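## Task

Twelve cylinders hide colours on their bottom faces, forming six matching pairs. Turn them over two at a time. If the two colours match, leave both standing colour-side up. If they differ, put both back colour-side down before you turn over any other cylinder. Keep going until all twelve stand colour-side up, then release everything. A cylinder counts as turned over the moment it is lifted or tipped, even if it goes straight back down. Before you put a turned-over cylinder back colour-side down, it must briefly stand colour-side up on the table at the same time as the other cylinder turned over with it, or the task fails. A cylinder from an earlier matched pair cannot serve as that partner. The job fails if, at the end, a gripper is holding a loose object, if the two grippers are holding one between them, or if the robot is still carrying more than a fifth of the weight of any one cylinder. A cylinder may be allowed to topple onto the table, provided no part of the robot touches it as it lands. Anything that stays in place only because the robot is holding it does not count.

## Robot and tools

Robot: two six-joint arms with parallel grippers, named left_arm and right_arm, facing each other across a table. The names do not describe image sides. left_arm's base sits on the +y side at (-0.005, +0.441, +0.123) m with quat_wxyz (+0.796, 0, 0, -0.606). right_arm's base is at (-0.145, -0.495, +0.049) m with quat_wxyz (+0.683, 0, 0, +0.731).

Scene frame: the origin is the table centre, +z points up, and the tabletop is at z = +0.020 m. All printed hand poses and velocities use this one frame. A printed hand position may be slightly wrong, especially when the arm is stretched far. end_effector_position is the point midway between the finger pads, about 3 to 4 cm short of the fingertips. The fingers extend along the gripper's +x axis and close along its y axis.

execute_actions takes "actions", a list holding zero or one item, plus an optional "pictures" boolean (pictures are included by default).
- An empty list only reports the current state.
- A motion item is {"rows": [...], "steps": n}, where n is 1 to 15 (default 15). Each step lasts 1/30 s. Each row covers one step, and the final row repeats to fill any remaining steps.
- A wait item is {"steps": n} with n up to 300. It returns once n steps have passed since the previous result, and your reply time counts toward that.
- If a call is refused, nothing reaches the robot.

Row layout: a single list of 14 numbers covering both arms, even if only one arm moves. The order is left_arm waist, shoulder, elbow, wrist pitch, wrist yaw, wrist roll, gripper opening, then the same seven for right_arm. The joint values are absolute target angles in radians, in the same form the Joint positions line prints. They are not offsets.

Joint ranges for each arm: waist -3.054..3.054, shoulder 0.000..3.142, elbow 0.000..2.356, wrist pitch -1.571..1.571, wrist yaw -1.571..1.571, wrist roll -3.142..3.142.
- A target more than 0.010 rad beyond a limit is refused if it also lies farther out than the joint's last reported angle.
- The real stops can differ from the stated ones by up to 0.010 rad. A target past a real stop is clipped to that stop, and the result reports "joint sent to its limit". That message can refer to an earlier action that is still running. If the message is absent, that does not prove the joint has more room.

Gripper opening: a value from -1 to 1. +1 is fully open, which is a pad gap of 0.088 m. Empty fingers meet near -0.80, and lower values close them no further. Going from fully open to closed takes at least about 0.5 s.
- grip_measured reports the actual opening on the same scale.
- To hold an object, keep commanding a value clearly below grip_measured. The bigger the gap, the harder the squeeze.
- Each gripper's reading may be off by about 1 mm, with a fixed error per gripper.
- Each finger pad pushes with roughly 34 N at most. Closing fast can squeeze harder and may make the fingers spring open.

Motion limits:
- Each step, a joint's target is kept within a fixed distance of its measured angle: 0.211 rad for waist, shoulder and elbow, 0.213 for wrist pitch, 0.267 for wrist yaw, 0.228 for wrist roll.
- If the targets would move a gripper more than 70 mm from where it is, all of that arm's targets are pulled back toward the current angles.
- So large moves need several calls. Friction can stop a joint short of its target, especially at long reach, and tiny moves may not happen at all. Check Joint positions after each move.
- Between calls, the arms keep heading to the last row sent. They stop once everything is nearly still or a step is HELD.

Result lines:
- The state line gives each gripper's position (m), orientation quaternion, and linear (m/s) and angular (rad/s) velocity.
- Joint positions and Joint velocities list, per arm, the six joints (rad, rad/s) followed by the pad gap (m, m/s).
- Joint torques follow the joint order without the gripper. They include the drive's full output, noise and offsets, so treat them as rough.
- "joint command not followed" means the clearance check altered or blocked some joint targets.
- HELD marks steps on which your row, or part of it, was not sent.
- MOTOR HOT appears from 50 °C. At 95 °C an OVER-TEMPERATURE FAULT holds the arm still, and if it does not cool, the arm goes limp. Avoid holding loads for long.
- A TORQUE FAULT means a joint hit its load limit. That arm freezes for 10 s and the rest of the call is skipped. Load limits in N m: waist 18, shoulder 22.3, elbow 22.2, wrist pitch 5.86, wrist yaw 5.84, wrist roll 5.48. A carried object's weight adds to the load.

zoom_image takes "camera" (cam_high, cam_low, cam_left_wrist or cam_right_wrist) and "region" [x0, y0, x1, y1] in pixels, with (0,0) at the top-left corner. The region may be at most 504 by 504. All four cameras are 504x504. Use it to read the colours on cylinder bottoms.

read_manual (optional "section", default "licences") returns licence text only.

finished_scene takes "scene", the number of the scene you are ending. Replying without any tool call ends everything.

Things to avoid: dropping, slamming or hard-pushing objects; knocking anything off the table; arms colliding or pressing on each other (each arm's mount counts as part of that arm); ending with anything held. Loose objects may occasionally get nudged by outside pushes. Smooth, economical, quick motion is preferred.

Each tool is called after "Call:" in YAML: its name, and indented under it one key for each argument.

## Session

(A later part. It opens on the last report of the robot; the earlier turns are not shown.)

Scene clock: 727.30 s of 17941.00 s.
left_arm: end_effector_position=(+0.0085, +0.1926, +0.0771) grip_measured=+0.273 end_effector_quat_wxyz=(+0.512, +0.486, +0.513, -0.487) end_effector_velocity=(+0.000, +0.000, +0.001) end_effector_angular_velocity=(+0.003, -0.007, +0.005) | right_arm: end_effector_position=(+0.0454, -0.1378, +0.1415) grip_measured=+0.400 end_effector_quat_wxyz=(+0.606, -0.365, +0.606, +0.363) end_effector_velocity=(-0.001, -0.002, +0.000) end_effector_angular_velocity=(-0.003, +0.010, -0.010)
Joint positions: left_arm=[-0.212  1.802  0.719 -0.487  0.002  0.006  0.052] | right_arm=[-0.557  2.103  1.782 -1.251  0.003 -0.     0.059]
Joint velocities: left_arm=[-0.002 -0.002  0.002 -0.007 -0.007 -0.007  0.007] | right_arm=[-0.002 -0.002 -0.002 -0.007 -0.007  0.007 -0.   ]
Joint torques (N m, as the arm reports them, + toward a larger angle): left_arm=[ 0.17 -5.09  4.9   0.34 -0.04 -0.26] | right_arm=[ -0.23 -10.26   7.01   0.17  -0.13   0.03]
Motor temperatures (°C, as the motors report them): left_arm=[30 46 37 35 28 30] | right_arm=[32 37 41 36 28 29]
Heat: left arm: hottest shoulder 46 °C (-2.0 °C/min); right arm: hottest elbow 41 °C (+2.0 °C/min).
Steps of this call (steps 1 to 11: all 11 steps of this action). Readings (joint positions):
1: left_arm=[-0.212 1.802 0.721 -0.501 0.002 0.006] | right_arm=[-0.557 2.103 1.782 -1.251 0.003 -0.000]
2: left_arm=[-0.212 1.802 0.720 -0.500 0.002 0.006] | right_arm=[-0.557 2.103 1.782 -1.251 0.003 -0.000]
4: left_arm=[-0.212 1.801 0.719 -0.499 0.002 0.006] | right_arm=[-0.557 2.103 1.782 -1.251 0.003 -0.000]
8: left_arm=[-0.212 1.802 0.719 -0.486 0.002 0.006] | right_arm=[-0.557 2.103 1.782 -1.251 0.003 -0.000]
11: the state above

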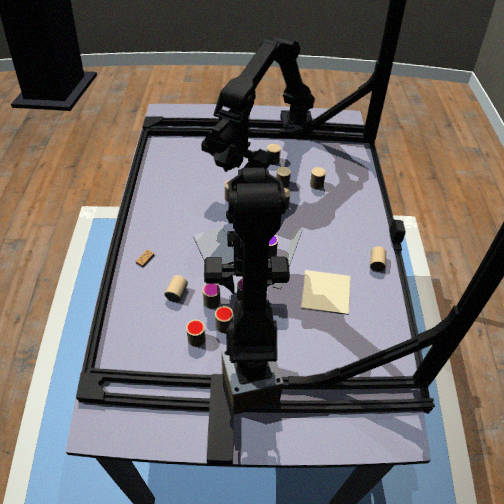

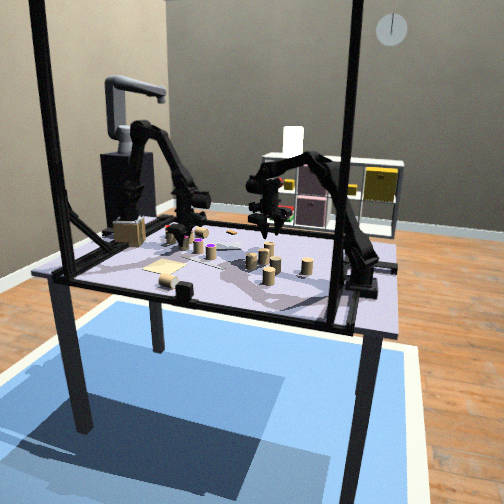

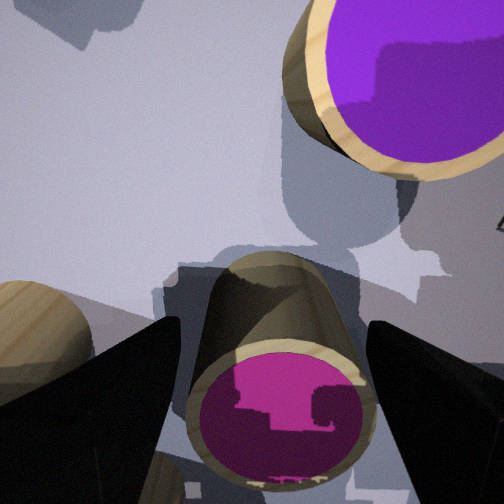

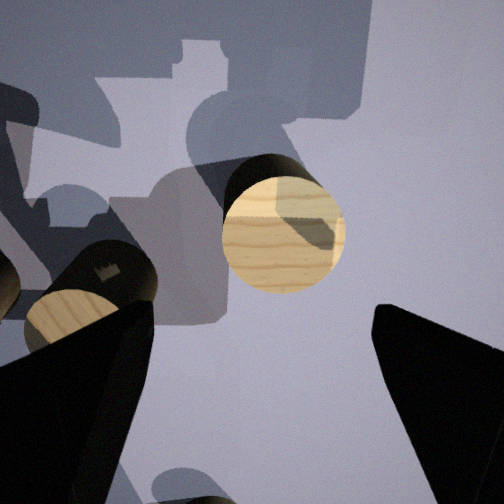

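Call:
execute_actions:
  actions:
    - {"rows":[[-0.21,1.72,0.78,-0.63,0,0,0.3,-0.58,2.15,1.865,-1.28,0,0,0.4],[-0.21,1.72,0.78,-0.63,0,0,0.3,-0.58,2.15,1.865,-1.28,0,0,0.4],[-0.21,1.65,0.83,-0.75,0,0,0.3,-0.58,2.155,1.865,-1.28,0,0,0.4],[-0.21,1.65,0.83,-0.75,0,0,0.3,-0.58,2.155,1.865,-1.28,0,0,0.4],[-0.21,1.5,0.85,-0.85,0,0,0.3,-0.58,2.166,1.83,-1.235,0,0,0.4],[-0.21,1.5,0.85,-0.85,0,0,0.3,-0.58,2.166,1.83,-1.235,0,0,0.4],[-0.21,1.5,0.85,-0.85,0,0,0.3,-0.58,2.177,1.798,-1.193,0,0,0.4],[-0.43,1.0,0.5,0.96,0,1.571,0.7,-0.58,2.177,1.798,-1.193,0,0,0.4],[-0.43,1.0,0.5,0.96,0,1.571,0.7,-0.58,2.188,1.767,-1.152,0,0,0.4],[-0.43,1.0,0.5,0.96,0,1.571,0.7,-0.58,2.188,1.767,-1.152,0,0,0.4],[-0.43,1.0,0.5,0.96,0,1.571,0.7,-0.58,2.199,1.735,-1.11,0,0,0.4],[-0.43,1.0,0.5,0.96,0,1.571,0.7,-0.58,2.199,1.735,-1.11,0,0,0.4],[-0.43,1.0,0.5,0.96,0,1.571,0.7,-0.58,2.209,1.704,-1.07,0,0,0.4]],"steps":15}
  pictures: false

Call:
execute_actions:
  actions:
    - {"rows":[[-0.43,1.0,0.4,0.96,0,1.571,0.7,-0.58,2.209,1.704,-1.07,0,0,0.4],[-0.43,1.0,0.4,0.96,0,1.571,0.7,-0.58,2.209,1.704,-1.07,0,0,0.4],[-0.43,1.0,0.4,0.96,0,1.571,0.7,-0.58,2.209,1.704,-1.07,0,0,0.4],[-0.43,1.0,0.4,0.96,0,1.571,0.7,-0.58,2.209,1.704,-1.07,0,0,0.4],[-0.43,1.0,0.4,0.96,0,1.571,0.7,-0.58,2.209,1.704,-1.07,0,0,0.4],[-0.43,1.0,0.4,0.96,0,1.571,0.7,-0.58,2.209,1.704,-1.07,0,0,-0.4]],"steps":14}
  pictures: false

Call:
execute_actions:
  actions:
    - {"rows":[[-0.43,1.0,0.3,0.96,0,1.571,0.7,-0.58,2.17,1.78,-1.17,0,0,-0.4],[-0.43,1.0,0.3,0.96,0,1.571,0.7,-0.58,2.17,1.78,-1.17,0,0,-0.4],[-0.43,1.0,0.3,0.96,0,1.571,0.7,-0.58,2.13,1.86,-1.27,0,0,-0.4],[-0.43,1.0,0.3,0.96,0,1.571,0.7,-0.58,2.13,1.86,-1.27,0,0,-0.4],[-0.43,1.0,0.3,0.96,0,1.571,0.7,-0.58,1.98,1.82,-1.27,0,0,-0.4],[-0.43,1.0,0.3,0.96,0,1.571,0.7,-0.58,1.98,1.82,-1.27,0,0,-0.4],[-0.43,1.0,0.3,0.96,0,1.571,0.7,-0.58,1.98,1.82,-1.27,0,0,-0.4],[-0.43,1.0,0.3,0.96,0,1.571,0.7,-0.58,1.78,1.68,-1.2,0,0,-0.4],[-0.43,1.0,0.3,0.96,0,1.571,0.7,-0.58,1.78,1.68,-1.2,0,0,-0.4],[-0.43,1.0,0.3,0.96,0,1.571,0.7,-0.216,1.15,1.0,0.3,0,0,-0.4]],"steps":15}
  pictures: false

Call:
execute_actions:
  actions:
    - {"rows":[[-0.43,1.1,0.3,0.96,0,1.571,0.7,-0.216,1.15,0.9,0.64,0,0,-0.4]],"steps":12}
  pictures: false

Call:
execute_actions:
  actions:
    - {"rows":[[-0.43,1.2,0.3,0.96,0,1.571,0.7,-0.216,1.27,0.7,0.64,0,0,-0.4],[-0.43,1.2,0.3,0.96,0,1.571,0.7,-0.216,1.27,0.7,0.64,0,0,-0.4],[-0.43,1.2,0.3,0.96,0,1.571,0.7,-0.216,1.27,0.7,0.64,0,0,-0.4],[-0.43,1.3,0.34,0.96,0,1.571,0.7,-0.216,1.27,0.7,0.64,0,0,-0.4]],"steps":9}
  pictures: false

Call:
execute_actions:
  actions:
    - {"rows":[[-0.43,1.42,0.41,1.0,0,1.571,0.7,-0.216,1.39,0.75,0.633,0,0,-0.4]],"steps":9}
  pictures: false

Call:
execute_actions:
  actions:
    - {"rows":[[-0.43,1.51,0.48,1.03,0,1.571,0.7,-0.216,1.39,0.75,0.633,0,0,-0.4],[-0.43,1.51,0.48,1.03,0,1.571,0.7,-0.216,1.39,0.75,0.633,0,0,-0.4],[-0.43,1.57,0.54,1.03,0,1.571,0.7,-0.216,1.39,0.75,0.633,0,0,-0.4],[-0.43,1.57,0.54,1.03,0,1.571,0.7,-0.216,1.39,0.75,0.633,0,0,-0.4],[-0.43,1.63,0.605,1.025,0,1.571,0.7,-0.216,1.39,0.75,0.633,0,0,-0.4],[-0.43,1.63,0.605,1.025,0,1.571,0.7,-0.216,1.39,0.75,0.633,0,0,-0.4],[-0.43,1.695,0.674,1.021,0,1.571,0.7,-0.216,1.39,0.75,0.633,0,0,-0.4],[-0.43,1.695,0.674,1.021,0,1.571,0.7,-0.216,1.39,0.75,0.633,0,0,-0.4],[-0.43,1.76,0.748,1.015,0,1.571,0.7,-0.216,1.39,0.75,0.633,0,0,-0.4]],"steps":13}
  pictures: false

Call:
execute_actions:
  actions:
    - {"rows":[[-0.43,1.76,0.748,1.015,0,1.571,-0.4,-0.216,1.39,0.75,0.633,0,0,-0.4]],"steps":10}
  pictures: false

Call:
execute_actions:
  actions:
    - {"rows":[[-0.43,1.76,0.748,1.015,0,1.571,-0.4,-0.216,1.39,0.75,0.633,0,0,0.7],[-0.43,1.76,0.748,1.015,0,1.571,-0.4,-0.216,1.39,0.75,0.633,0,0,0.7],[-0.43,1.76,0.748,1.015,0,1.571,-0.4,-0.216,1.39,0.75,0.633,0,0,0.7],[-0.43,1.76,0.748,1.015,0,1.571,-0.4,-0.216,1.39,0.75,0.633,0,0,0.7],[-0.43,1.76,0.748,1.015,0,1.571,-0.4,-0.216,1.39,0.75,0.633,0,0,0.7],[-0.43,1.76,0.748,1.015,0,1.571,-0.4,-0.216,1.39,0.75,0.633,0,0,0.7],[-0.43,1.6,0.57,1.03,0,1.571,-0.4,-0.216,1.39,0.75,0.633,0,0,0.7],[-0.43,1.6,0.57,1.03,0,1.571,-0.4,-0.216,1.39,0.75,0.633,0,0,0.7],[-0.43,1.51,0.48,1.03,0,1.571,-0.4,-0.216,1.27,0.63,0.64,0,0,0.7],[-0.43,1.51,0.48,1.03,0,1.571,-0.4,-0.216,1.27,0.63,0.64,0,0,0.7],[-0.43,1.42,0.41,1.0,0,1.571,-0.4,-0.216,1.27,0.63,0.64,0,0,0.7]],"steps":13}
  pictures: false

Call:
execute_actions:
  actions:
    - {"rows":[[-0.75,1.2,0.6,-0.91,0,0,-0.4,-0.2,1.15,0.9,-1.3,0,0,0.4]],"steps":15}
  pictures: false

Call:
execute_actions:
  actions:
    - {"rows":[[-0.75,1.2,0.6,-0.91,0,0,-0.4,-0.2,1.3,1.1,-1.3,0,0,0.4]],"steps":9}
  pictures: false

Call:
execute_actions:
  actions:
    - {"rows":[[-0.75,1.3,0.64,-0.91,0,0,-0.4,-0.2,1.45,1.22,-1.3,0,0,0.4]],"steps":10}
  pictures: false

Call:
execute_actions:
  actions:
    - {"rows":[[-0.75,1.33,0.612,-0.855,0,0,-0.4,-0.2,1.45,1.22,-1.3,0,0,0.4],[-0.75,1.36,0.585,-0.8,0,0,-0.4,-0.2,1.45,1.22,-1.3,0,0,0.4],[-0.75,1.39,0.56,-0.745,0,0,-0.4,-0.2,1.45,1.22,-1.3,0,0,0.4],[-0.75,1.42,0.537,-0.69,0,0,-0.4,-0.2,1.45,1.22,-1.3,0,0,0.4],[-0.75,1.45,0.515,-0.637,0,0,-0.4,-0.2,1.45,1.22,-1.3,0,0,0.4],[-0.75,1.48,0.495,-0.587,0,0,-0.4,-0.2,1.45,1.22,-1.3,0,0,0.4],[-0.75,1.505,0.479,-0.545,0,0,-0.4,-0.2,1.45,1.22,-1.3,0,0,0.4],[-0.75,1.525,0.467,-0.513,0,0,-0.4,-0.2,1.45,1.22,-1.3,0,0,0.4],[-0.75,1.541,0.4585,-0.4885,0,0,-0.4,-0.2,1.45,1.22,-1.3,0,0,0.4],[-0.75,1.555,0.45,-0.47,0,0,-0.4,-0.2,1.45,1.22,-1.3,0,0,0.4],[-0.75,1.568,0.443,-0.452,0,0,-0.4,-0.2,1.45,1.22,-1.3,0,0,0.4],[-0.75,1.577,0.439,-0.439,0,0,-0.4,-0.2,1.45,1.22,-1.3,0,0,0.4],[-0.75,1.585,0.435,-0.428,0,0,-0.4,-0.2,1.45,1.22,-1.3,0,0,0.4]],"steps":15}
  pictures: false

Call:
execute_actions:
  actions:
    - {"rows":[[-0.75,1.585,0.435,-0.428,0,0,-0.4,-0.2,1.45,1.22,-1.3,0,0,0.4],[-0.75,1.585,0.435,-0.428,0,0,-0.4,-0.2,1.45,1.22,-1.3,0,0,0.4],[-0.75,1.585,0.435,-0.428,0,0,-0.4,-0.2,1.45,1.22,-1.3,0,0,0.4],[-0.75,1.572,0.442,-0.445,0,0,0.4,-0.2,1.45,1.22,-1.3,0,0,0.4]],"steps":11}

Scene clock: 764.87 s of 17941.00 s.
left_arm: end_effector_position=(-0.0473, +0.1722, +0.1999) grip_measured=+0.681 end_effector_quat_wxyz=(+0.479, +0.472, +0.110, -0.732) end_effector_velocity=(-0.055, -0.296, +0.518) end_effector_angular_velocity=(-3.221, -0.708, -1.581) | right_arm: end_effector_position=(+0.0617, -0.1268, +0.0959) grip_measured=+0.400 end_effector_quat_wxyz=(+0.615, -0.354, +0.605, +0.360) end_effector_velocity=(-0.019, -0.039, -0.171) end_effector_angular_velocity=(-0.249, +0.131, +0.034)
Joint positions: left_arm=[-0.422  1.117  0.511 -0.317  0.003  0.507  0.072] | right_arm=[-0.58   2.187  1.732 -1.099  0.001 -0.     0.059]
Joint velocities: left_arm=[-0.046 -1.433 -0.247  1.883 -0.022  1.941  0.01 ] | right_arm=[-0.002  0.222 -0.33   0.271  0.007 -0.037  0.   ]
Joint torques (N m, as the arm reports them, + toward a larger angle): left_arm=[-0.28 -3.53  8.57  2.33 -0.06  0.13] | right_arm=[ -0.02 -10.37   5.97   0.27  -0.06   0.02]
Motor temperatures (°C, as the motors report them): left_arm=[30 45 37 34 28 30] | right_arm=[32 43 41 35 28 29]
Heat: left arm: hottest shoulder 45 °C (-2.0 °C/min); right arm: hottest shoulder 43 °C (+3.0 °C/min).
Steps of this call (steps 1 to 15: the robot went on to your last target; steps 16 to 90: nothing new was sent; then 34.07 s passed at rest; steps 91 to 105: all 15 steps of this action). Readings (joint positions):
91: left_arm=[-0.212 1.793 0.728 -0.517 0.002 0.006] | right_arm=[-0.558 2.107 1.793 -1.260 0.001 -0.000]
92: left_arm=[-0.212 1.780 0.739 -0.562 0.002 0.006] | right_arm=[-0.561 2.115 1.811 -1.268 0.001 -0.000]
94: left_arm=[-0.212 1.727 0.773 -0.659 0.002 0.006] | right_arm=[-0.570 2.127 1.838 -1.268 0.001 -0.000]
98: left_arm=[-0.229 1.527 0.801 -0.740 -0.011 0.045] | right_arm=[-0.580 2.138 1.832 -1.224 0.001 -0.000]
105: the state above

Scene clock: 765.33 s of 17941.00 s.
left_arm: end_effector_position=(-0.0582, +0.1120, +0.3516) grip_measured=+0.700 end_effector_quat_wxyz=(+0.482, +0.434, -0.485, -0.587) end_effector_velocity=(-0.002, -0.015, +0.402) end_effector_angular_velocity=(-2.110, -1.495, -0.071) | right_arm: end_effector_position=(+0.0610, -0.1282, +0.0841) grip_measured=+0.004 end_effector_quat_wxyz=(+0.612, -0.357, +0.609, +0.358) end_effector_velocity=(-0.001, -0.002, +0.002) end_effector_angular_velocity=(+0.001, +0.008, +0.005)
Joint positions: left_arm=[-0.427  1.006  0.405  0.56   0.003  1.417  0.073] | right_arm=[-0.58   2.202  1.709 -1.072  0.001 -0.     0.039]
Joint velocities: left_arm=[-0.002 -0.007 -0.002  1.839 -0.007  1.81  -0.   ] | right_arm=[-0.002 -0.007 -0.002 -0.007 -0.007 -0.007 -0.   ]
Joint torques (N m, as the arm reports them, + toward a larger angle): left_arm=[-0.22 -3.36  6.97  2.2  -0.07  0.11] | right_arm=[ -0.07 -10.41   5.56   0.25  -0.03   0.04]
Motor temperatures (°C, as the motors report them): left_arm=[30 45 37 34 28 30] | right_arm=[32 43 41 35 28 29]
Heat: left arm: hottest shoulder 45 °C (-2.0 °C/min); right arm: hottest shoulder 43 °C (+3.0 °C/min).
Steps of this call (steps 1 to 14: all 14 steps of this action). Readings (joint positions):
1: left_arm=[-0.424 1.076 0.495 -0.240 0.003 0.572] | right_arm=[-0.580 2.194 1.722 -1.092 0.001 -0.000]
2: left_arm=[-0.424 1.044 0.480 -0.169 0.003 0.637] | right_arm=[-0.580 2.199 1.715 -1.086 0.001 -0.000]
4: left_arm=[-0.426 1.014 0.447 -0.051 0.003 0.768] | right_arm=[-0.580 2.202 1.709 -1.079 0.001 -0.000]
8: left_arm=[-0.427 1.011 0.407 0.187 0.003 1.029] | right_arm=[-0.580 2.202 1.708 -1.073 0.001 -0.000]
14: the state above

Scene clock: 765.83 s of 17941.00 s.
left_arm: end_effector_position=(-0.0555, +0.1295, +0.3954) grip_measured=+0.700 end_effector_quat_wxyz=(+0.526, +0.382, -0.593, -0.476) end_effector_velocity=(+0.003, +0.002, +0.002) end_effector_angular_velocity=(-0.015, +0.015, +0.017) | right_arm: end_effector_position=(-0.0361, -0.1102, +0.2293) grip_measured=+0.004 end_effector_quat_wxyz=(+0.677, -0.320, +0.421, +0.511) end_effector_velocity=(-0.635, +0.128, +0.169) end_effector_angular_velocity=(+1.674, -0.408, +1.612)
Joint positions: left_arm=[-0.428  1.     0.308  0.955  0.003  1.565  0.073] | right_arm=[-0.343  1.693  1.495 -0.917  0.003 -0.001  0.039]
Joint velocities: left_arm=[-0.002 -0.002 -0.007  0.022 -0.022 -0.007 -0.   ] | right_arm=[ 1.59  -1.487 -1.663  1.897 -0.066  0.007 -0.   ]
Joint torques (N m, as the arm reports them, + toward a larger angle): left_arm=[-0.27 -2.48  6.38  2.06 -0.07  0.12] | right_arm=[ -0.69 -11.36   5.46   0.58  -0.06   0.05]
Motor temperatures (°C, as the motors report them): left_arm=[30 45 37 34 28 30] | right_arm=[32 44 41 35 28 29]
Heat: left arm: hottest shoulder 45 °C (-2.0 °C/min); right arm: hottest shoulder 44 °C (+4.0 °C/min).
Steps of this call (steps 1 to 15: all 15 steps of this action). Readings (joint positions):
1: left_arm=[-0.427 1.006 0.392 0.630 0.003 1.464] | right_arm=[-0.580 2.203 1.719 -1.091 0.001 -0.000]
2: left_arm=[-0.427 1.002 0.373 0.696 0.003 1.496] | right_arm=[-0.580 2.202 1.732 -1.119 0.001 -0.000]
4: left_arm=[-0.428 0.999 0.334 0.808 0.003 1.533] | right_arm=[-0.580 2.196 1.778 -1.198 0.001 -0.000]
8: left_arm=[-0.428 1.000 0.311 0.928 0.003 1.558] | right_arm=[-0.580 2.057 1.778 -1.231 0.001 -0.000]
15: the state above

Scene clock: 766.23 s of 17941.00 s.
left_arm: end_effector_position=(-0.0577, +0.1159, +0.3642) grip_measured=+0.700 end_effector_quat_wxyz=(+0.502, +0.411, -0.573, -0.501) end_effector_velocity=(+0.002, -0.001, +0.000) end_effector_angular_velocity=(+0.004, +0.010, +0.018) | right_arm: end_effector_position=(-0.0914, -0.1312, +0.3049) grip_measured=+0.003 end_effector_quat_wxyz=(+0.740, -0.138, +0.160, +0.639) end_effector_velocity=(+0.020, +0.125, +0.237) end_effector_angular_velocity=(+1.524, -0.231, +0.002)
Joint positions: left_arm=[-0.428  1.096  0.3    0.959  0.003  1.566  0.073] | right_arm=[-0.216  1.171  0.929 -0.184 -0.001 -0.     0.039]
Joint velocities: left_arm=[-0.002 -0.002  0.002 -0.007 -0.022 -0.007 -0.   ] | right_arm=[-0.007 -0.051 -0.305  1.795 -0.007 -0.007 -0.001]
Joint torques (N m, as the arm reports them, + toward a larger angle): left_arm=[-0.21 -2.36  7.03  2.02 -0.07  0.1 ] | right_arm=[-0.05 -6.18  7.42  1.8   0.03  0.03]
Motor temperatures (°C, as the motors report them): left_arm=[30 45 37 34 28 30] | right_arm=[32 44 41 35 28 29]
Heat: left arm: hottest shoulder 45 °C (-2.0 °C/min); right arm: hottest shoulder 44 °C (+4.1 °C/min).
Steps of this call (steps 1 to 12: all 12 steps of this action). Readings (joint positions):
1: left_arm=[-0.428 1.014 0.308 0.963 0.003 1.565] | right_arm=[-0.293 1.642 1.437 -0.855 -0.001 -0.000]
2: left_arm=[-0.428 1.034 0.308 0.969 0.003 1.565] | right_arm=[-0.252 1.588 1.377 -0.795 -0.006 -0.000]
4: left_arm=[-0.428 1.071 0.306 0.956 0.003 1.565] | right_arm=[-0.212 1.475 1.257 -0.673 -0.008 -0.000]
8: left_arm=[-0.428 1.095 0.301 0.957 0.003 1.566] | right_arm=[-0.215 1.247 1.028 -0.427 -0.002 -0.000]
12: the state above

Scene clock: 766.53 s of 17941.00 s.
left_arm: end_effector_position=(-0.0616, +0.0916, +0.3111) grip_measured=+0.700 end_effector_quat_wxyz=(+0.457, +0.460, -0.535, -0.542) end_effector_velocity=(-0.001, -0.019, -0.017) end_effector_angular_velocity=(+0.061, -0.003, +0.020) | right_arm: end_effector_position=(-0.0877, -0.1063, +0.2643) grip_measured=+0.003 end_effector_quat_wxyz=(+0.751, -0.081, +0.095, +0.648) end_effector_velocity=(+0.014, +0.095, +0.371) end_effector_angular_velocity=(+1.784, -0.271, +0.006)
Joint positions: left_arm=[-0.428  1.288  0.324  0.955  0.003  1.566  0.073] | right_arm=[-0.216  1.283  0.689  0.344 -0.001 -0.     0.039]
Joint velocities: left_arm=[-0.002  0.12   0.051  0.007 -0.022 -0.007 -0.   ] | right_arm=[-0.002  0.012 -0.037  1.853 -0.007 -0.007 -0.   ]
Joint torques (N m, as the arm reports them, + toward a larger angle): left_arm=[-0.22 -3.46  8.15  2.39 -0.05  0.09] | right_arm=[ 0.02 -7.13  9.1   2.34  0.01  0.03]
Motor temperatures (°C, as the motors report them): left_arm=[30 44 37 34 28 30] | right_arm=[32 44 41 36 28 29]
Heat: left arm: hottest shoulder 44 °C (-3.0 °C/min); right arm: hottest shoulder 44 °C (+4.0 °C/min).
Steps of this call (steps 1 to 9: all 9 steps of this action). Readings (joint positions):
1: left_arm=[-0.428 1.110 0.301 0.965 0.003 1.566] | right_arm=[-0.216 1.179 0.902 -0.114 -0.001 -0.000]
2: left_arm=[-0.428 1.131 0.303 0.971 0.003 1.566] | right_arm=[-0.216 1.184 0.869 -0.051 -0.001 -0.000]
4: left_arm=[-0.428 1.185 0.306 0.960 0.003 1.566] | right_arm=[-0.216 1.215 0.790 0.061 -0.001 -0.000]
8: left_arm=[-0.428 1.283 0.322 0.955 0.003 1.566] | right_arm=[-0.216 1.281 0.694 0.283 -0.001 -0.000]
9: the state above

Scene clock: 766.83 s of 17941.00 s.
left_arm: end_effector_position=(-0.0652, +0.0684, +0.3077) grip_measured=+0.700 end_effector_quat_wxyz=(+0.455, +0.462, -0.533, -0.544) end_effector_velocity=(-0.001, -0.006, -0.001) end_effector_angular_velocity=(+0.006, +0.021, +0.005) | right_arm: end_effector_position=(-0.0836, -0.0792, +0.3114) grip_measured=+0.003 end_effector_quat_wxyz=(+0.757, -0.005, +0.006, +0.653) end_effector_velocity=(-0.000, +0.015, -0.011) end_effector_angular_velocity=(+0.019, -0.025, +0.020)
Joint positions: left_arm=[-0.428  1.411  0.399  0.996  0.003  1.566  0.073] | right_arm=[-0.216  1.378  0.745  0.617 -0.001 -0.     0.039]
Joint velocities: left_arm=[-0.002  0.032  0.022  0.007 -0.007 -0.022  0.   ] | right_arm=[-0.002  0.09   0.002  0.11  -0.022 -0.022  0.   ]
Joint torques (N m, as the arm reports them, + toward a larger angle): left_arm=[-0.21 -3.7   7.51  2.24 -0.05  0.08] | right_arm=[-0.02 -5.5   7.93  1.79  0.02  0.04]
Motor temperatures (°C, as the motors report them): left_arm=[30 44 37 34 28 30] | right_arm=[32 44 41 36 28 29]
Heat: left arm: hottest shoulder 44 °C (-3.0 °C/min); right arm: hottest shoulder 44 °C (+4.0 °C/min).
Steps of this call (steps 1 to 9: all 9 steps of this action). Readings (joint positions):
1: left_arm=[-0.428 1.307 0.334 0.966 0.003 1.566] | right_arm=[-0.216 1.296 0.695 0.410 -0.001 -0.000]
2: left_arm=[-0.428 1.337 0.354 0.980 0.003 1.566] | right_arm=[-0.216 1.314 0.711 0.479 -0.001 -0.000]
4: left_arm=[-0.428 1.385 0.388 0.988 0.003 1.566] | right_arm=[-0.216 1.348 0.740 0.563 -0.001 -0.000]
8: left_arm=[-0.428 1.410 0.398 0.994 0.003 1.566] | right_arm=[-0.216 1.374 0.745 0.612 -0.001 -0.000]
9: the state above

Scene clock: 767.27 s of 17941.00 s.
left_arm: end_effector_position=(-0.0789, -0.0161, +0.3113) grip_measured=+0.700 end_effector_quat_wxyz=(+0.460, +0.456, -0.538, -0.539) end_effector_velocity=(-0.008, -0.052, -0.023) end_effector_angular_velocity=(+0.052, -0.001, +0.005) | right_arm: end_effector_position=(-0.0835, -0.0786, +0.3127) grip_measured=+0.003 end_effector_quat_wxyz=(+0.757, -0.002, +0.003, +0.653) end_effector_velocity=(-0.002, -0.000, -0.005) end_effector_angular_velocity=(-0.025, -0.018, +0.020)
Joint positions: left_arm=[-0.428  1.738  0.724  1.017  0.003  1.566  0.073] | right_arm=[-0.216  1.382  0.745  0.63  -0.001 -0.     0.039]
Joint velocities: left_arm=[-0.002  0.212  0.198 -0.037 -0.007 -0.007  0.   ] | right_arm=[-0.002 -0.002 -0.002 -0.022 -0.022 -0.022 -0.   ]
Joint torques (N m, as the arm reports them, + toward a larger angle): left_arm=[-0.23 -5.91  7.07  1.98 -0.06  0.1 ] | right_arm=[-0.02 -5.05  7.92  1.65  0.01  0.01]
Motor temperatures (°C, as the motors report them): left_arm=[30 44 37 34 28 30] | right_arm=[32 43 41 36 28 29]
Heat: left arm: hottest shoulder 44 °C (-3.0 °C/min); right arm: hottest shoulder 43 °C (+3.0 °C/min).
Steps of this call (steps 1 to 13: all 13 steps of this action). Readings (joint positions):
1: left_arm=[-0.428 1.426 0.409 1.004 0.003 1.566] | right_arm=[-0.216 1.380 0.745 0.620 -0.001 -0.000]
2: left_arm=[-0.428 1.449 0.428 1.013 0.003 1.566] | right_arm=[-0.216 1.381 0.745 0.623 -0.001 -0.000]
4: left_arm=[-0.428 1.509 0.483 1.020 0.003 1.566] | right_arm=[-0.216 1.381 0.745 0.627 -0.001 -0.000]
8: left_arm=[-0.428 1.628 0.604 1.021 0.003 1.566] | right_arm=[-0.216 1.382 0.745 0.629 -0.001 -0.000]
13: the state above

Scene clock: 767.60 s of 17941.00 s.
left_arm: end_effector_position=(-0.0795, -0.0198, +0.3122) grip_measured=+0.025 end_effector_quat_wxyz=(+0.461, +0.455, -0.539, -0.538) end_effector_velocity=(-0.000, +0.000, -0.004) end_effector_angular_velocity=(+0.009, -0.024, +0.005) | right_arm: end_effector_position=(-0.0835, -0.0786, +0.3123) grip_measured=+0.003 end_effector_quat_wxyz=(+0.757, -0.003, +0.003, +0.653) end_effector_velocity=(-0.002, -0.000, +0.001) end_effector_angular_velocity=(+0.006, -0.008, +0.010)
Joint positions: left_arm=[-0.428  1.75   0.739  1.018  0.003  1.566  0.04 ] | right_arm=[-0.216  1.382  0.745  0.628 -0.001 -0.     0.039]
Joint velocities: left_arm=[-0.002  0.002 -0.002 -0.007 -0.007  0.022 -0.   ] | right_arm=[ 0.002 -0.002 -0.002  0.007 -0.007 -0.007 -0.   ]
Joint torques (N m, as the arm reports them, + toward a larger angle): left_arm=[-0.17 -5.56  7.44  1.84 -0.05  0.08] | right_arm=[ 0.03 -5.18  7.95  1.73  0.    0.04]
Motor temperatures (°C, as the motors report them): left_arm=[30 44 37 34 28 30] | right_arm=[32 43 41 36 28 29]
Heat: left arm: hottest shoulder 44 °C (-3.0 °C/min); right arm: hottest shoulder 43 °C (+3.0 °C/min).
Steps of this call (steps 1 to 10: all 10 steps of this action). Readings (joint positions):
1: left_arm=[-0.428 1.743 0.729 1.017 0.003 1.566] | right_arm=[-0.216 1.382 0.745 0.630 -0.001 -0.000]
2: left_arm=[-0.428 1.747 0.732 1.017 0.003 1.566] | right_arm=[-0.216 1.382 0.745 0.630 -0.001 -0.000]
4: left_arm=[-0.428 1.750 0.736 1.017 0.003 1.566] | right_arm=[-0.216 1.382 0.745 0.630 -0.001 -0.000]
8: left_arm=[-0.428 1.750 0.739 1.017 0.003 1.566] | right_arm=[-0.216 1.382 0.745 0.628 -0.001 -0.000]
10: the state above

Scene clock: 768.03 s of 17941.00 s.
left_arm: end_effector_position=(-0.0681, +0.0518, +0.3102) grip_measured=+0.024 end_effector_quat_wxyz=(+0.457, +0.460, -0.535, -0.542) end_effector_velocity=(+0.032, +0.199, +0.042) end_effector_angular_velocity=(-0.134, +0.014, +0.005) | right_arm: end_effector_position=(-0.0871, -0.1011, +0.3067) grip_measured=+0.693 end_effector_quat_wxyz=(+0.757, -0.002, +0.002, +0.654) end_effector_velocity=(-0.008, -0.055, -0.005) end_effector_angular_velocity=(+0.021, -0.010, +0.005)
Joint positions: left_arm=[-0.428  1.481  0.461  1.012  0.003  1.566  0.04 ] | right_arm=[-0.216  1.295  0.653  0.636 -0.002 -0.     0.073]
Joint velocities: left_arm=[-0.002 -0.891 -0.706 -0.051 -0.007  0.007 -0.   ] | right_arm=[-0.002 -0.232 -0.203 -0.007 -0.007 -0.007  0.002]
Joint torques (N m, as the arm reports them, + toward a larger angle): left_arm=[-0.19 -3.78  7.18  1.81 -0.04  0.09] | right_arm=[-0.04 -6.05  6.62  1.6   0.01  0.02]
Motor temperatures (°C, as the motors report them): left_arm=[30 45 37 35 28 30] | right_arm=[32 43 41 36 28 29]
Heat: left arm: hottest shoulder 45 °C (-2.0 °C/min); right arm: hottest shoulder 43 °C (+3.0 °C/min).
Steps of this call (steps 1 to 13: all 13 steps of this action). Readings (joint positions):
1: left_arm=[-0.428 1.750 0.739 1.018 0.003 1.566] | right_arm=[-0.216 1.382 0.745 0.628 -0.001 -0.000]
2: left_arm=[-0.428 1.750 0.739 1.018 0.003 1.566] | right_arm=[-0.216 1.382 0.745 0.628 -0.001 -0.000]
4: left_arm=[-0.428 1.751 0.740 1.017 0.003 1.566] | right_arm=[-0.216 1.382 0.745 0.630 -0.002 -0.000]
8: left_arm=[-0.428 1.705 0.679 1.015 0.003 1.566] | right_arm=[-0.216 1.382 0.745 0.632 -0.002 -0.000]
13: the state above

Scene clock: 768.53 s of 17941.00 s.
left_arm: end_effector_position=(-0.1709, +0.1204, +0.2947) grip_measured=+0.026 end_effector_quat_wxyz=(+0.415, +0.343, -0.189, -0.821) end_effector_velocity=(+0.070, +0.147, -0.364) end_effector_angular_velocity=(+2.448, +0.760, +0.791) | right_arm: end_effector_position=(-0.0975, -0.1400, +0.2936) grip_measured=+0.401 end_effector_quat_wxyz=(+0.732, -0.153, +0.175, +0.641) end_effector_velocity=(-0.023, -0.181, -0.363) end_effector_angular_velocity=(-1.841, +0.254, -0.012)
Joint positions: left_arm=[-0.746  1.204  0.6    0.185  0.002  0.709  0.04 ] | right_arm=[-0.203  1.147  0.903 -0.225 -0.002 -0.     0.059]
Joint velocities: left_arm=[-0.017 -0.002 -0.002 -1.824 -0.007 -1.971 -0.   ] | right_arm=[-0.002  0.002 -0.002 -1.853  0.007  0.007 -0.001]
Joint torques (N m, as the arm reports them, + toward a larger angle): left_arm=[-0.21 -4.19  7.53  2.   -0.01 -0.28] | right_arm=[ 0.17 -4.32  7.32  1.36  0.04  0.02]
Motor temperatures (°C, as the motors report them): left_arm=[30 44 37 35 28 30] | right_arm=[32 43 41 36 28 29]
Heat: left arm: hottest shoulder 44 °C (-3.0 °C/min); right arm: hottest shoulder 43 °C (+3.0 °C/min).
Steps of this call (steps 1 to 15: all 15 steps of this action). Readings (joint positions):
1: left_arm=[-0.440 1.449 0.460 0.975 -0.008 1.540] | right_arm=[-0.215 1.280 0.665 0.601 -0.002 -0.000]
2: left_arm=[-0.473 1.420 0.475 0.922 -0.011 1.501] | right_arm=[-0.214 1.266 0.692 0.542 -0.002 -0.000]
4: left_arm=[-0.552 1.359 0.514 0.847 -0.010 1.417] | right_arm=[-0.209 1.232 0.770 0.442 -0.002 -0.000]
8: left_arm=[-0.714 1.230 0.586 0.627 0.002 1.169] | right_arm=[-0.203 1.152 0.891 0.216 -0.002 -0.000]
15: the state above

Scene clock: 768.83 s of 17941.00 s.
left_arm: end_effector_position=(-0.1360, +0.1892, +0.2027) grip_measured=+0.025 end_effector_quat_wxyz=(+0.431, +0.430, +0.193, -0.770) end_effector_velocity=(+0.157, +0.306, -0.232) end_effector_angular_velocity=(+2.090, -0.095, +1.301) | right_arm: end_effector_position=(-0.1031, -0.1799, +0.2337) grip_measured=+0.400 end_effector_quat_wxyz=(+0.663, -0.311, +0.357, +0.580) end_effector_velocity=(-0.043, -0.330, -0.230) end_effector_angular_velocity=(-1.886, +0.245, -0.000)
Joint positions: left_arm=[-0.747  1.204  0.6   -0.372  0.002  0.133  0.04 ] | right_arm=[-0.203  1.286  1.085 -0.786 -0.002 -0.     0.059]
Joint velocities: left_arm=[-0.007 -0.002 -0.002 -1.897 -0.007 -1.575 -0.   ] | right_arm=[-0.002  0.051  0.032 -1.883  0.007 -0.007 -0.   ]
Joint torques (N m, as the arm reports them, + toward a larger angle): left_arm=[-0.21 -3.86  7.08  1.37 -0.03 -0.26] | right_arm=[ 0.22 -4.11  8.44  0.78  0.03  0.01]
Motor temperatures (°C, as the motors report them): left_arm=[30 44 37 35 28 30] | right_arm=[32 43 41 36 28 29]
Heat: left arm: hottest shoulder 44 °C (-3.0 °C/min); right arm: hottest shoulder 43 °C (+3.0 °C/min).
Steps of this call (steps 1 to 9: all 9 steps of this action). Readings (joint positions):
1: left_arm=[-0.746 1.204 0.600 0.125 0.002 0.644] | right_arm=[-0.203 1.168 0.928 -0.304 -0.002 -0.000]
2: left_arm=[-0.747 1.204 0.600 0.064 0.002 0.578] | right_arm=[-0.203 1.202 0.971 -0.362 -0.002 -0.000]
4: left_arm=[-0.747 1.204 0.599 -0.062 0.002 0.449] | right_arm=[-0.203 1.263 1.047 -0.471 -0.002 -0.000]
8: left_arm=[-0.747 1.204 0.600 -0.309 0.002 0.189] | right_arm=[-0.203 1.284 1.083 -0.723 -0.002 -0.000]
9: the state above

Scene clock: 769.17 s of 17941.00 s.
left_arm: end_effector_position=(-0.0902, +0.2776, +0.1576) grip_measured=+0.023 end_effector_quat_wxyz=(+0.369, +0.597, +0.360, -0.614) end_effector_velocity=(+0.030, +0.056, +0.007) end_effector_angular_velocity=(+0.268, -0.146, +0.049) | right_arm: end_effector_position=(-0.1119, -0.2454, +0.1972) grip_measured=+0.400 end_effector_quat_wxyz=(+0.549, -0.449, +0.515, +0.481) end_effector_velocity=(-0.007, -0.051, +0.021) end_effector_angular_velocity=(-0.229, +0.038, +0.005)
Joint positions: left_arm=[-0.748  1.296  0.626 -0.873  0.002  0.009  0.04 ] | right_arm=[-0.203  1.44   1.203 -1.268 -0.002 -0.     0.059]
Joint velocities: left_arm=[-0.002 -0.002  0.037 -0.344 -0.007 -0.051 -0.   ] | right_arm=[-0.002 -0.002  0.095 -0.33  -0.007 -0.007  0.   ]
Joint torques (N m, as the arm reports them, + toward a larger angle): left_arm=[-0.2  -2.77  7.39  0.48 -0.04 -0.25] | right_arm=[ 0.22 -4.58  7.57  0.14  0.02  0.01]
Motor temperatures (°C, as the motors report them): left_arm=[30 44 37 35 28 30] | right_arm=[32 43 41 36 28 29]
Heat: left arm: hottest shoulder 44 °C (-2.0 °C/min); right arm: hottest shoulder 43 °C (+3.0 °C/min).
Steps of this call (steps 1 to 10: all 10 steps of this action). Readings (joint positions):
1: left_arm=[-0.747 1.216 0.604 -0.437 0.002 0.092] | right_arm=[-0.203 1.308 1.103 -0.864 -0.002 -0.000]
2: left_arm=[-0.747 1.237 0.612 -0.497 0.002 0.065] | right_arm=[-0.203 1.342 1.136 -0.923 -0.002 -0.000]
4: left_arm=[-0.748 1.276 0.623 -0.618 0.002 0.033] | right_arm=[-0.203 1.406 1.186 -1.028 -0.002 -0.000]
8: left_arm=[-0.748 1.294 0.625 -0.837 0.002 0.012] | right_arm=[-0.203 1.440 1.199 -1.238 -0.002 -0.000]
10: the state above

Scene clock: 769.67 s of 17941.00 s.
left_arm: end_effector_position=(-0.0873, +0.2833, +0.0791) grip_measured=+0.022 end_effector_quat_wxyz=(+0.363, +0.608, +0.368, -0.602) end_effector_velocity=(+0.010, +0.021, -0.007) end_effector_angular_velocity=(+0.075, -0.031, +0.010) | right_arm: end_effector_position=(-0.1126, -0.2503, +0.1987) grip_measured=+0.400 end_effector_quat_wxyz=(+0.543, -0.455, +0.522, +0.476) end_effector_velocity=(-0.002, -0.002, -0.000) end_effector_angular_velocity=(-0.006, +0.008, +0.010)
Joint positions: left_arm=[-0.748  1.563  0.449 -0.468  0.002  0.006  0.04 ] | right_arm=[-0.203  1.44   1.21  -1.298 -0.002 -0.     0.059]
Joint velocities: left_arm=[ 0.002  0.012 -0.032 -0.037  0.007 -0.007  0.   ] | right_arm=[ 0.002 -0.002 -0.002 -0.007 -0.007 -0.007 -0.   ]
Joint torques (N m, as the arm reports them, + toward a larger angle): left_arm=[-0.19 -1.77  3.07  2.07 -0.03 -0.24] | right_arm=[ 0.17 -4.34  7.53  0.04  0.03  0.02]
Motor temperatures (°C, as the motors report them): left_arm=[30 44 37 35 28 30] | right_arm=[32 43 41 36 28 29]
Heat: left arm: hottest shoulder 44 °C (-2.0 °C/min); right arm: hottest shoulder 43 °C (+3.0 °C/min).
Steps of this call (steps 1 to 15: all 15 steps of this action). Readings (joint positions):
1: left_arm=[-0.748 1.299 0.626 -0.878 0.002 0.008] | right_arm=[-0.203 1.440 1.206 -1.277 -0.002 -0.000]
2: left_arm=[-0.748 1.309 0.621 -0.859 0.002 0.007] | right_arm=[-0.203 1.440 1.208 -1.283 -0.002 -0.000]
4: left_arm=[-0.748 1.349 0.596 -0.783 0.002 0.007] | right_arm=[-0.203 1.440 1.209 -1.291 -0.002 -0.000]
8: left_arm=[-0.748 1.463 0.513 -0.612 0.002 0.006] | right_arm=[-0.203 1.440 1.210 -1.296 -0.002 -0.000]
15: the state above

Scene clock: 770.03 s of 17941.00 s.
left_arm: end_effector_position=(-0.0889, +0.2811, +0.0775) grip_measured=+0.391 end_effector_quat_wxyz=(+0.365, +0.604, +0.366, -0.607) end_effector_velocity=(+0.002, +0.002, -0.000) end_effector_angular_velocity=(+0.003, -0.010, +0.005) | right_arm: end_effector_position=(-0.1126, -0.2503, +0.1987) grip_measured=+0.400 end_effector_quat_wxyz=(+0.543, -0.455, +0.522, +0.476) end_effector_velocity=(-0.000, -0.005, -0.000) end_effector_angular_velocity=(-0.021, +0.010, +0.000)
Joint positions: left_arm=[-0.748  1.568  0.444 -0.443  0.004  0.006  0.058] | right_arm=[-0.203  1.44   1.21  -1.298 -0.002 -0.     0.059]
Joint velocities: left_arm=[-0.002 -0.002 -0.002 -0.007 -0.007 -0.007 -0.007] | right_arm=[-0.007 -0.002 -0.002 -0.022 -0.007 -0.007 -0.   ]
Joint torques (N m, as the arm reports them, + toward a larger angle): left_arm=[-0.17 -3.24  4.07  0.39 -0.09 -0.24] | right_arm=[ 0.23 -4.36  7.5   0.04  0.03  0.  ]
Motor temperatures (°C, as the motors report them): left_arm=[30 44 37 35 28 30] | right_arm=[32 43 41 36 28 29]
Heat: left arm: hottest shoulder 44 °C (-2.0 °C/min); right arm: hottest shoulder 43 °C (+3.0 °C/min).
Steps of this call (steps 1 to 11: all 11 steps of this action). Readings (joint positions):
1: left_arm=[-0.748 1.563 0.448 -0.467 0.001 0.006] | right_arm=[-0.203 1.440 1.210 -1.298 -0.002 -0.000]
2: left_arm=[-0.748 1.563 0.446 -0.458 0.005 0.006] | right_arm=[-0.203 1.440 1.210 -1.298 -0.002 -0.000]
4: left_arm=[-0.748 1.563 0.445 -0.457 0.005 0.006] | right_arm=[-0.203 1.440 1.210 -1.298 -0.002 -0.000]
8: left_arm=[-0.748 1.568 0.444 -0.443 0.004 0.006] | right_arm=[-0.203 1.440 1.210 -1.298 -0.002 -0.000]
11: the state above

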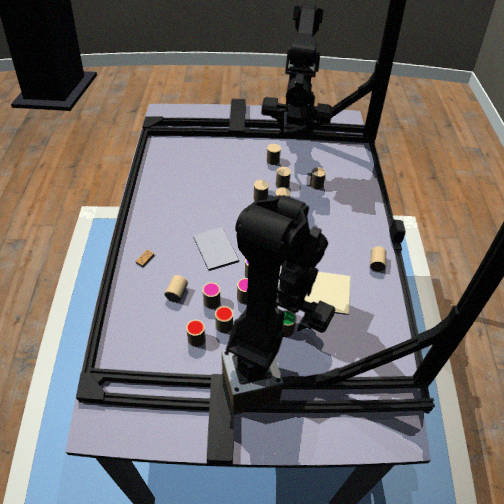

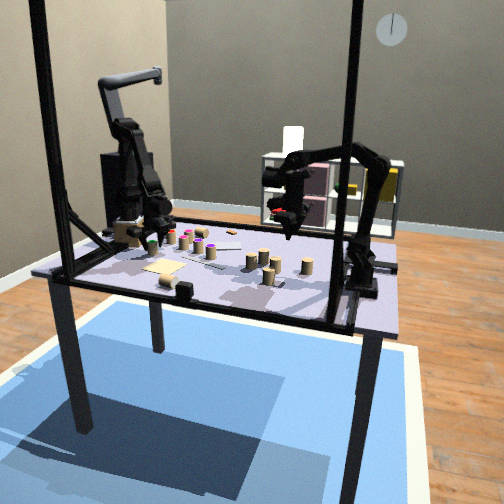

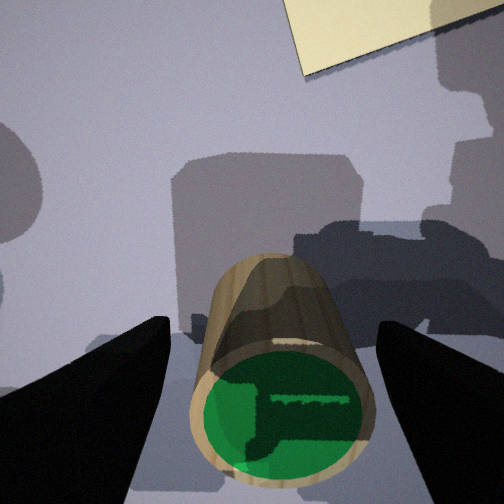

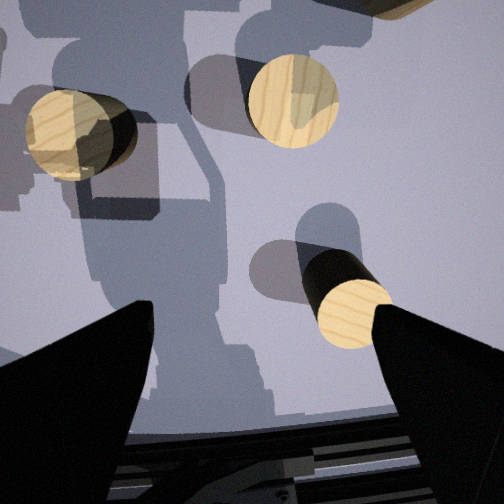

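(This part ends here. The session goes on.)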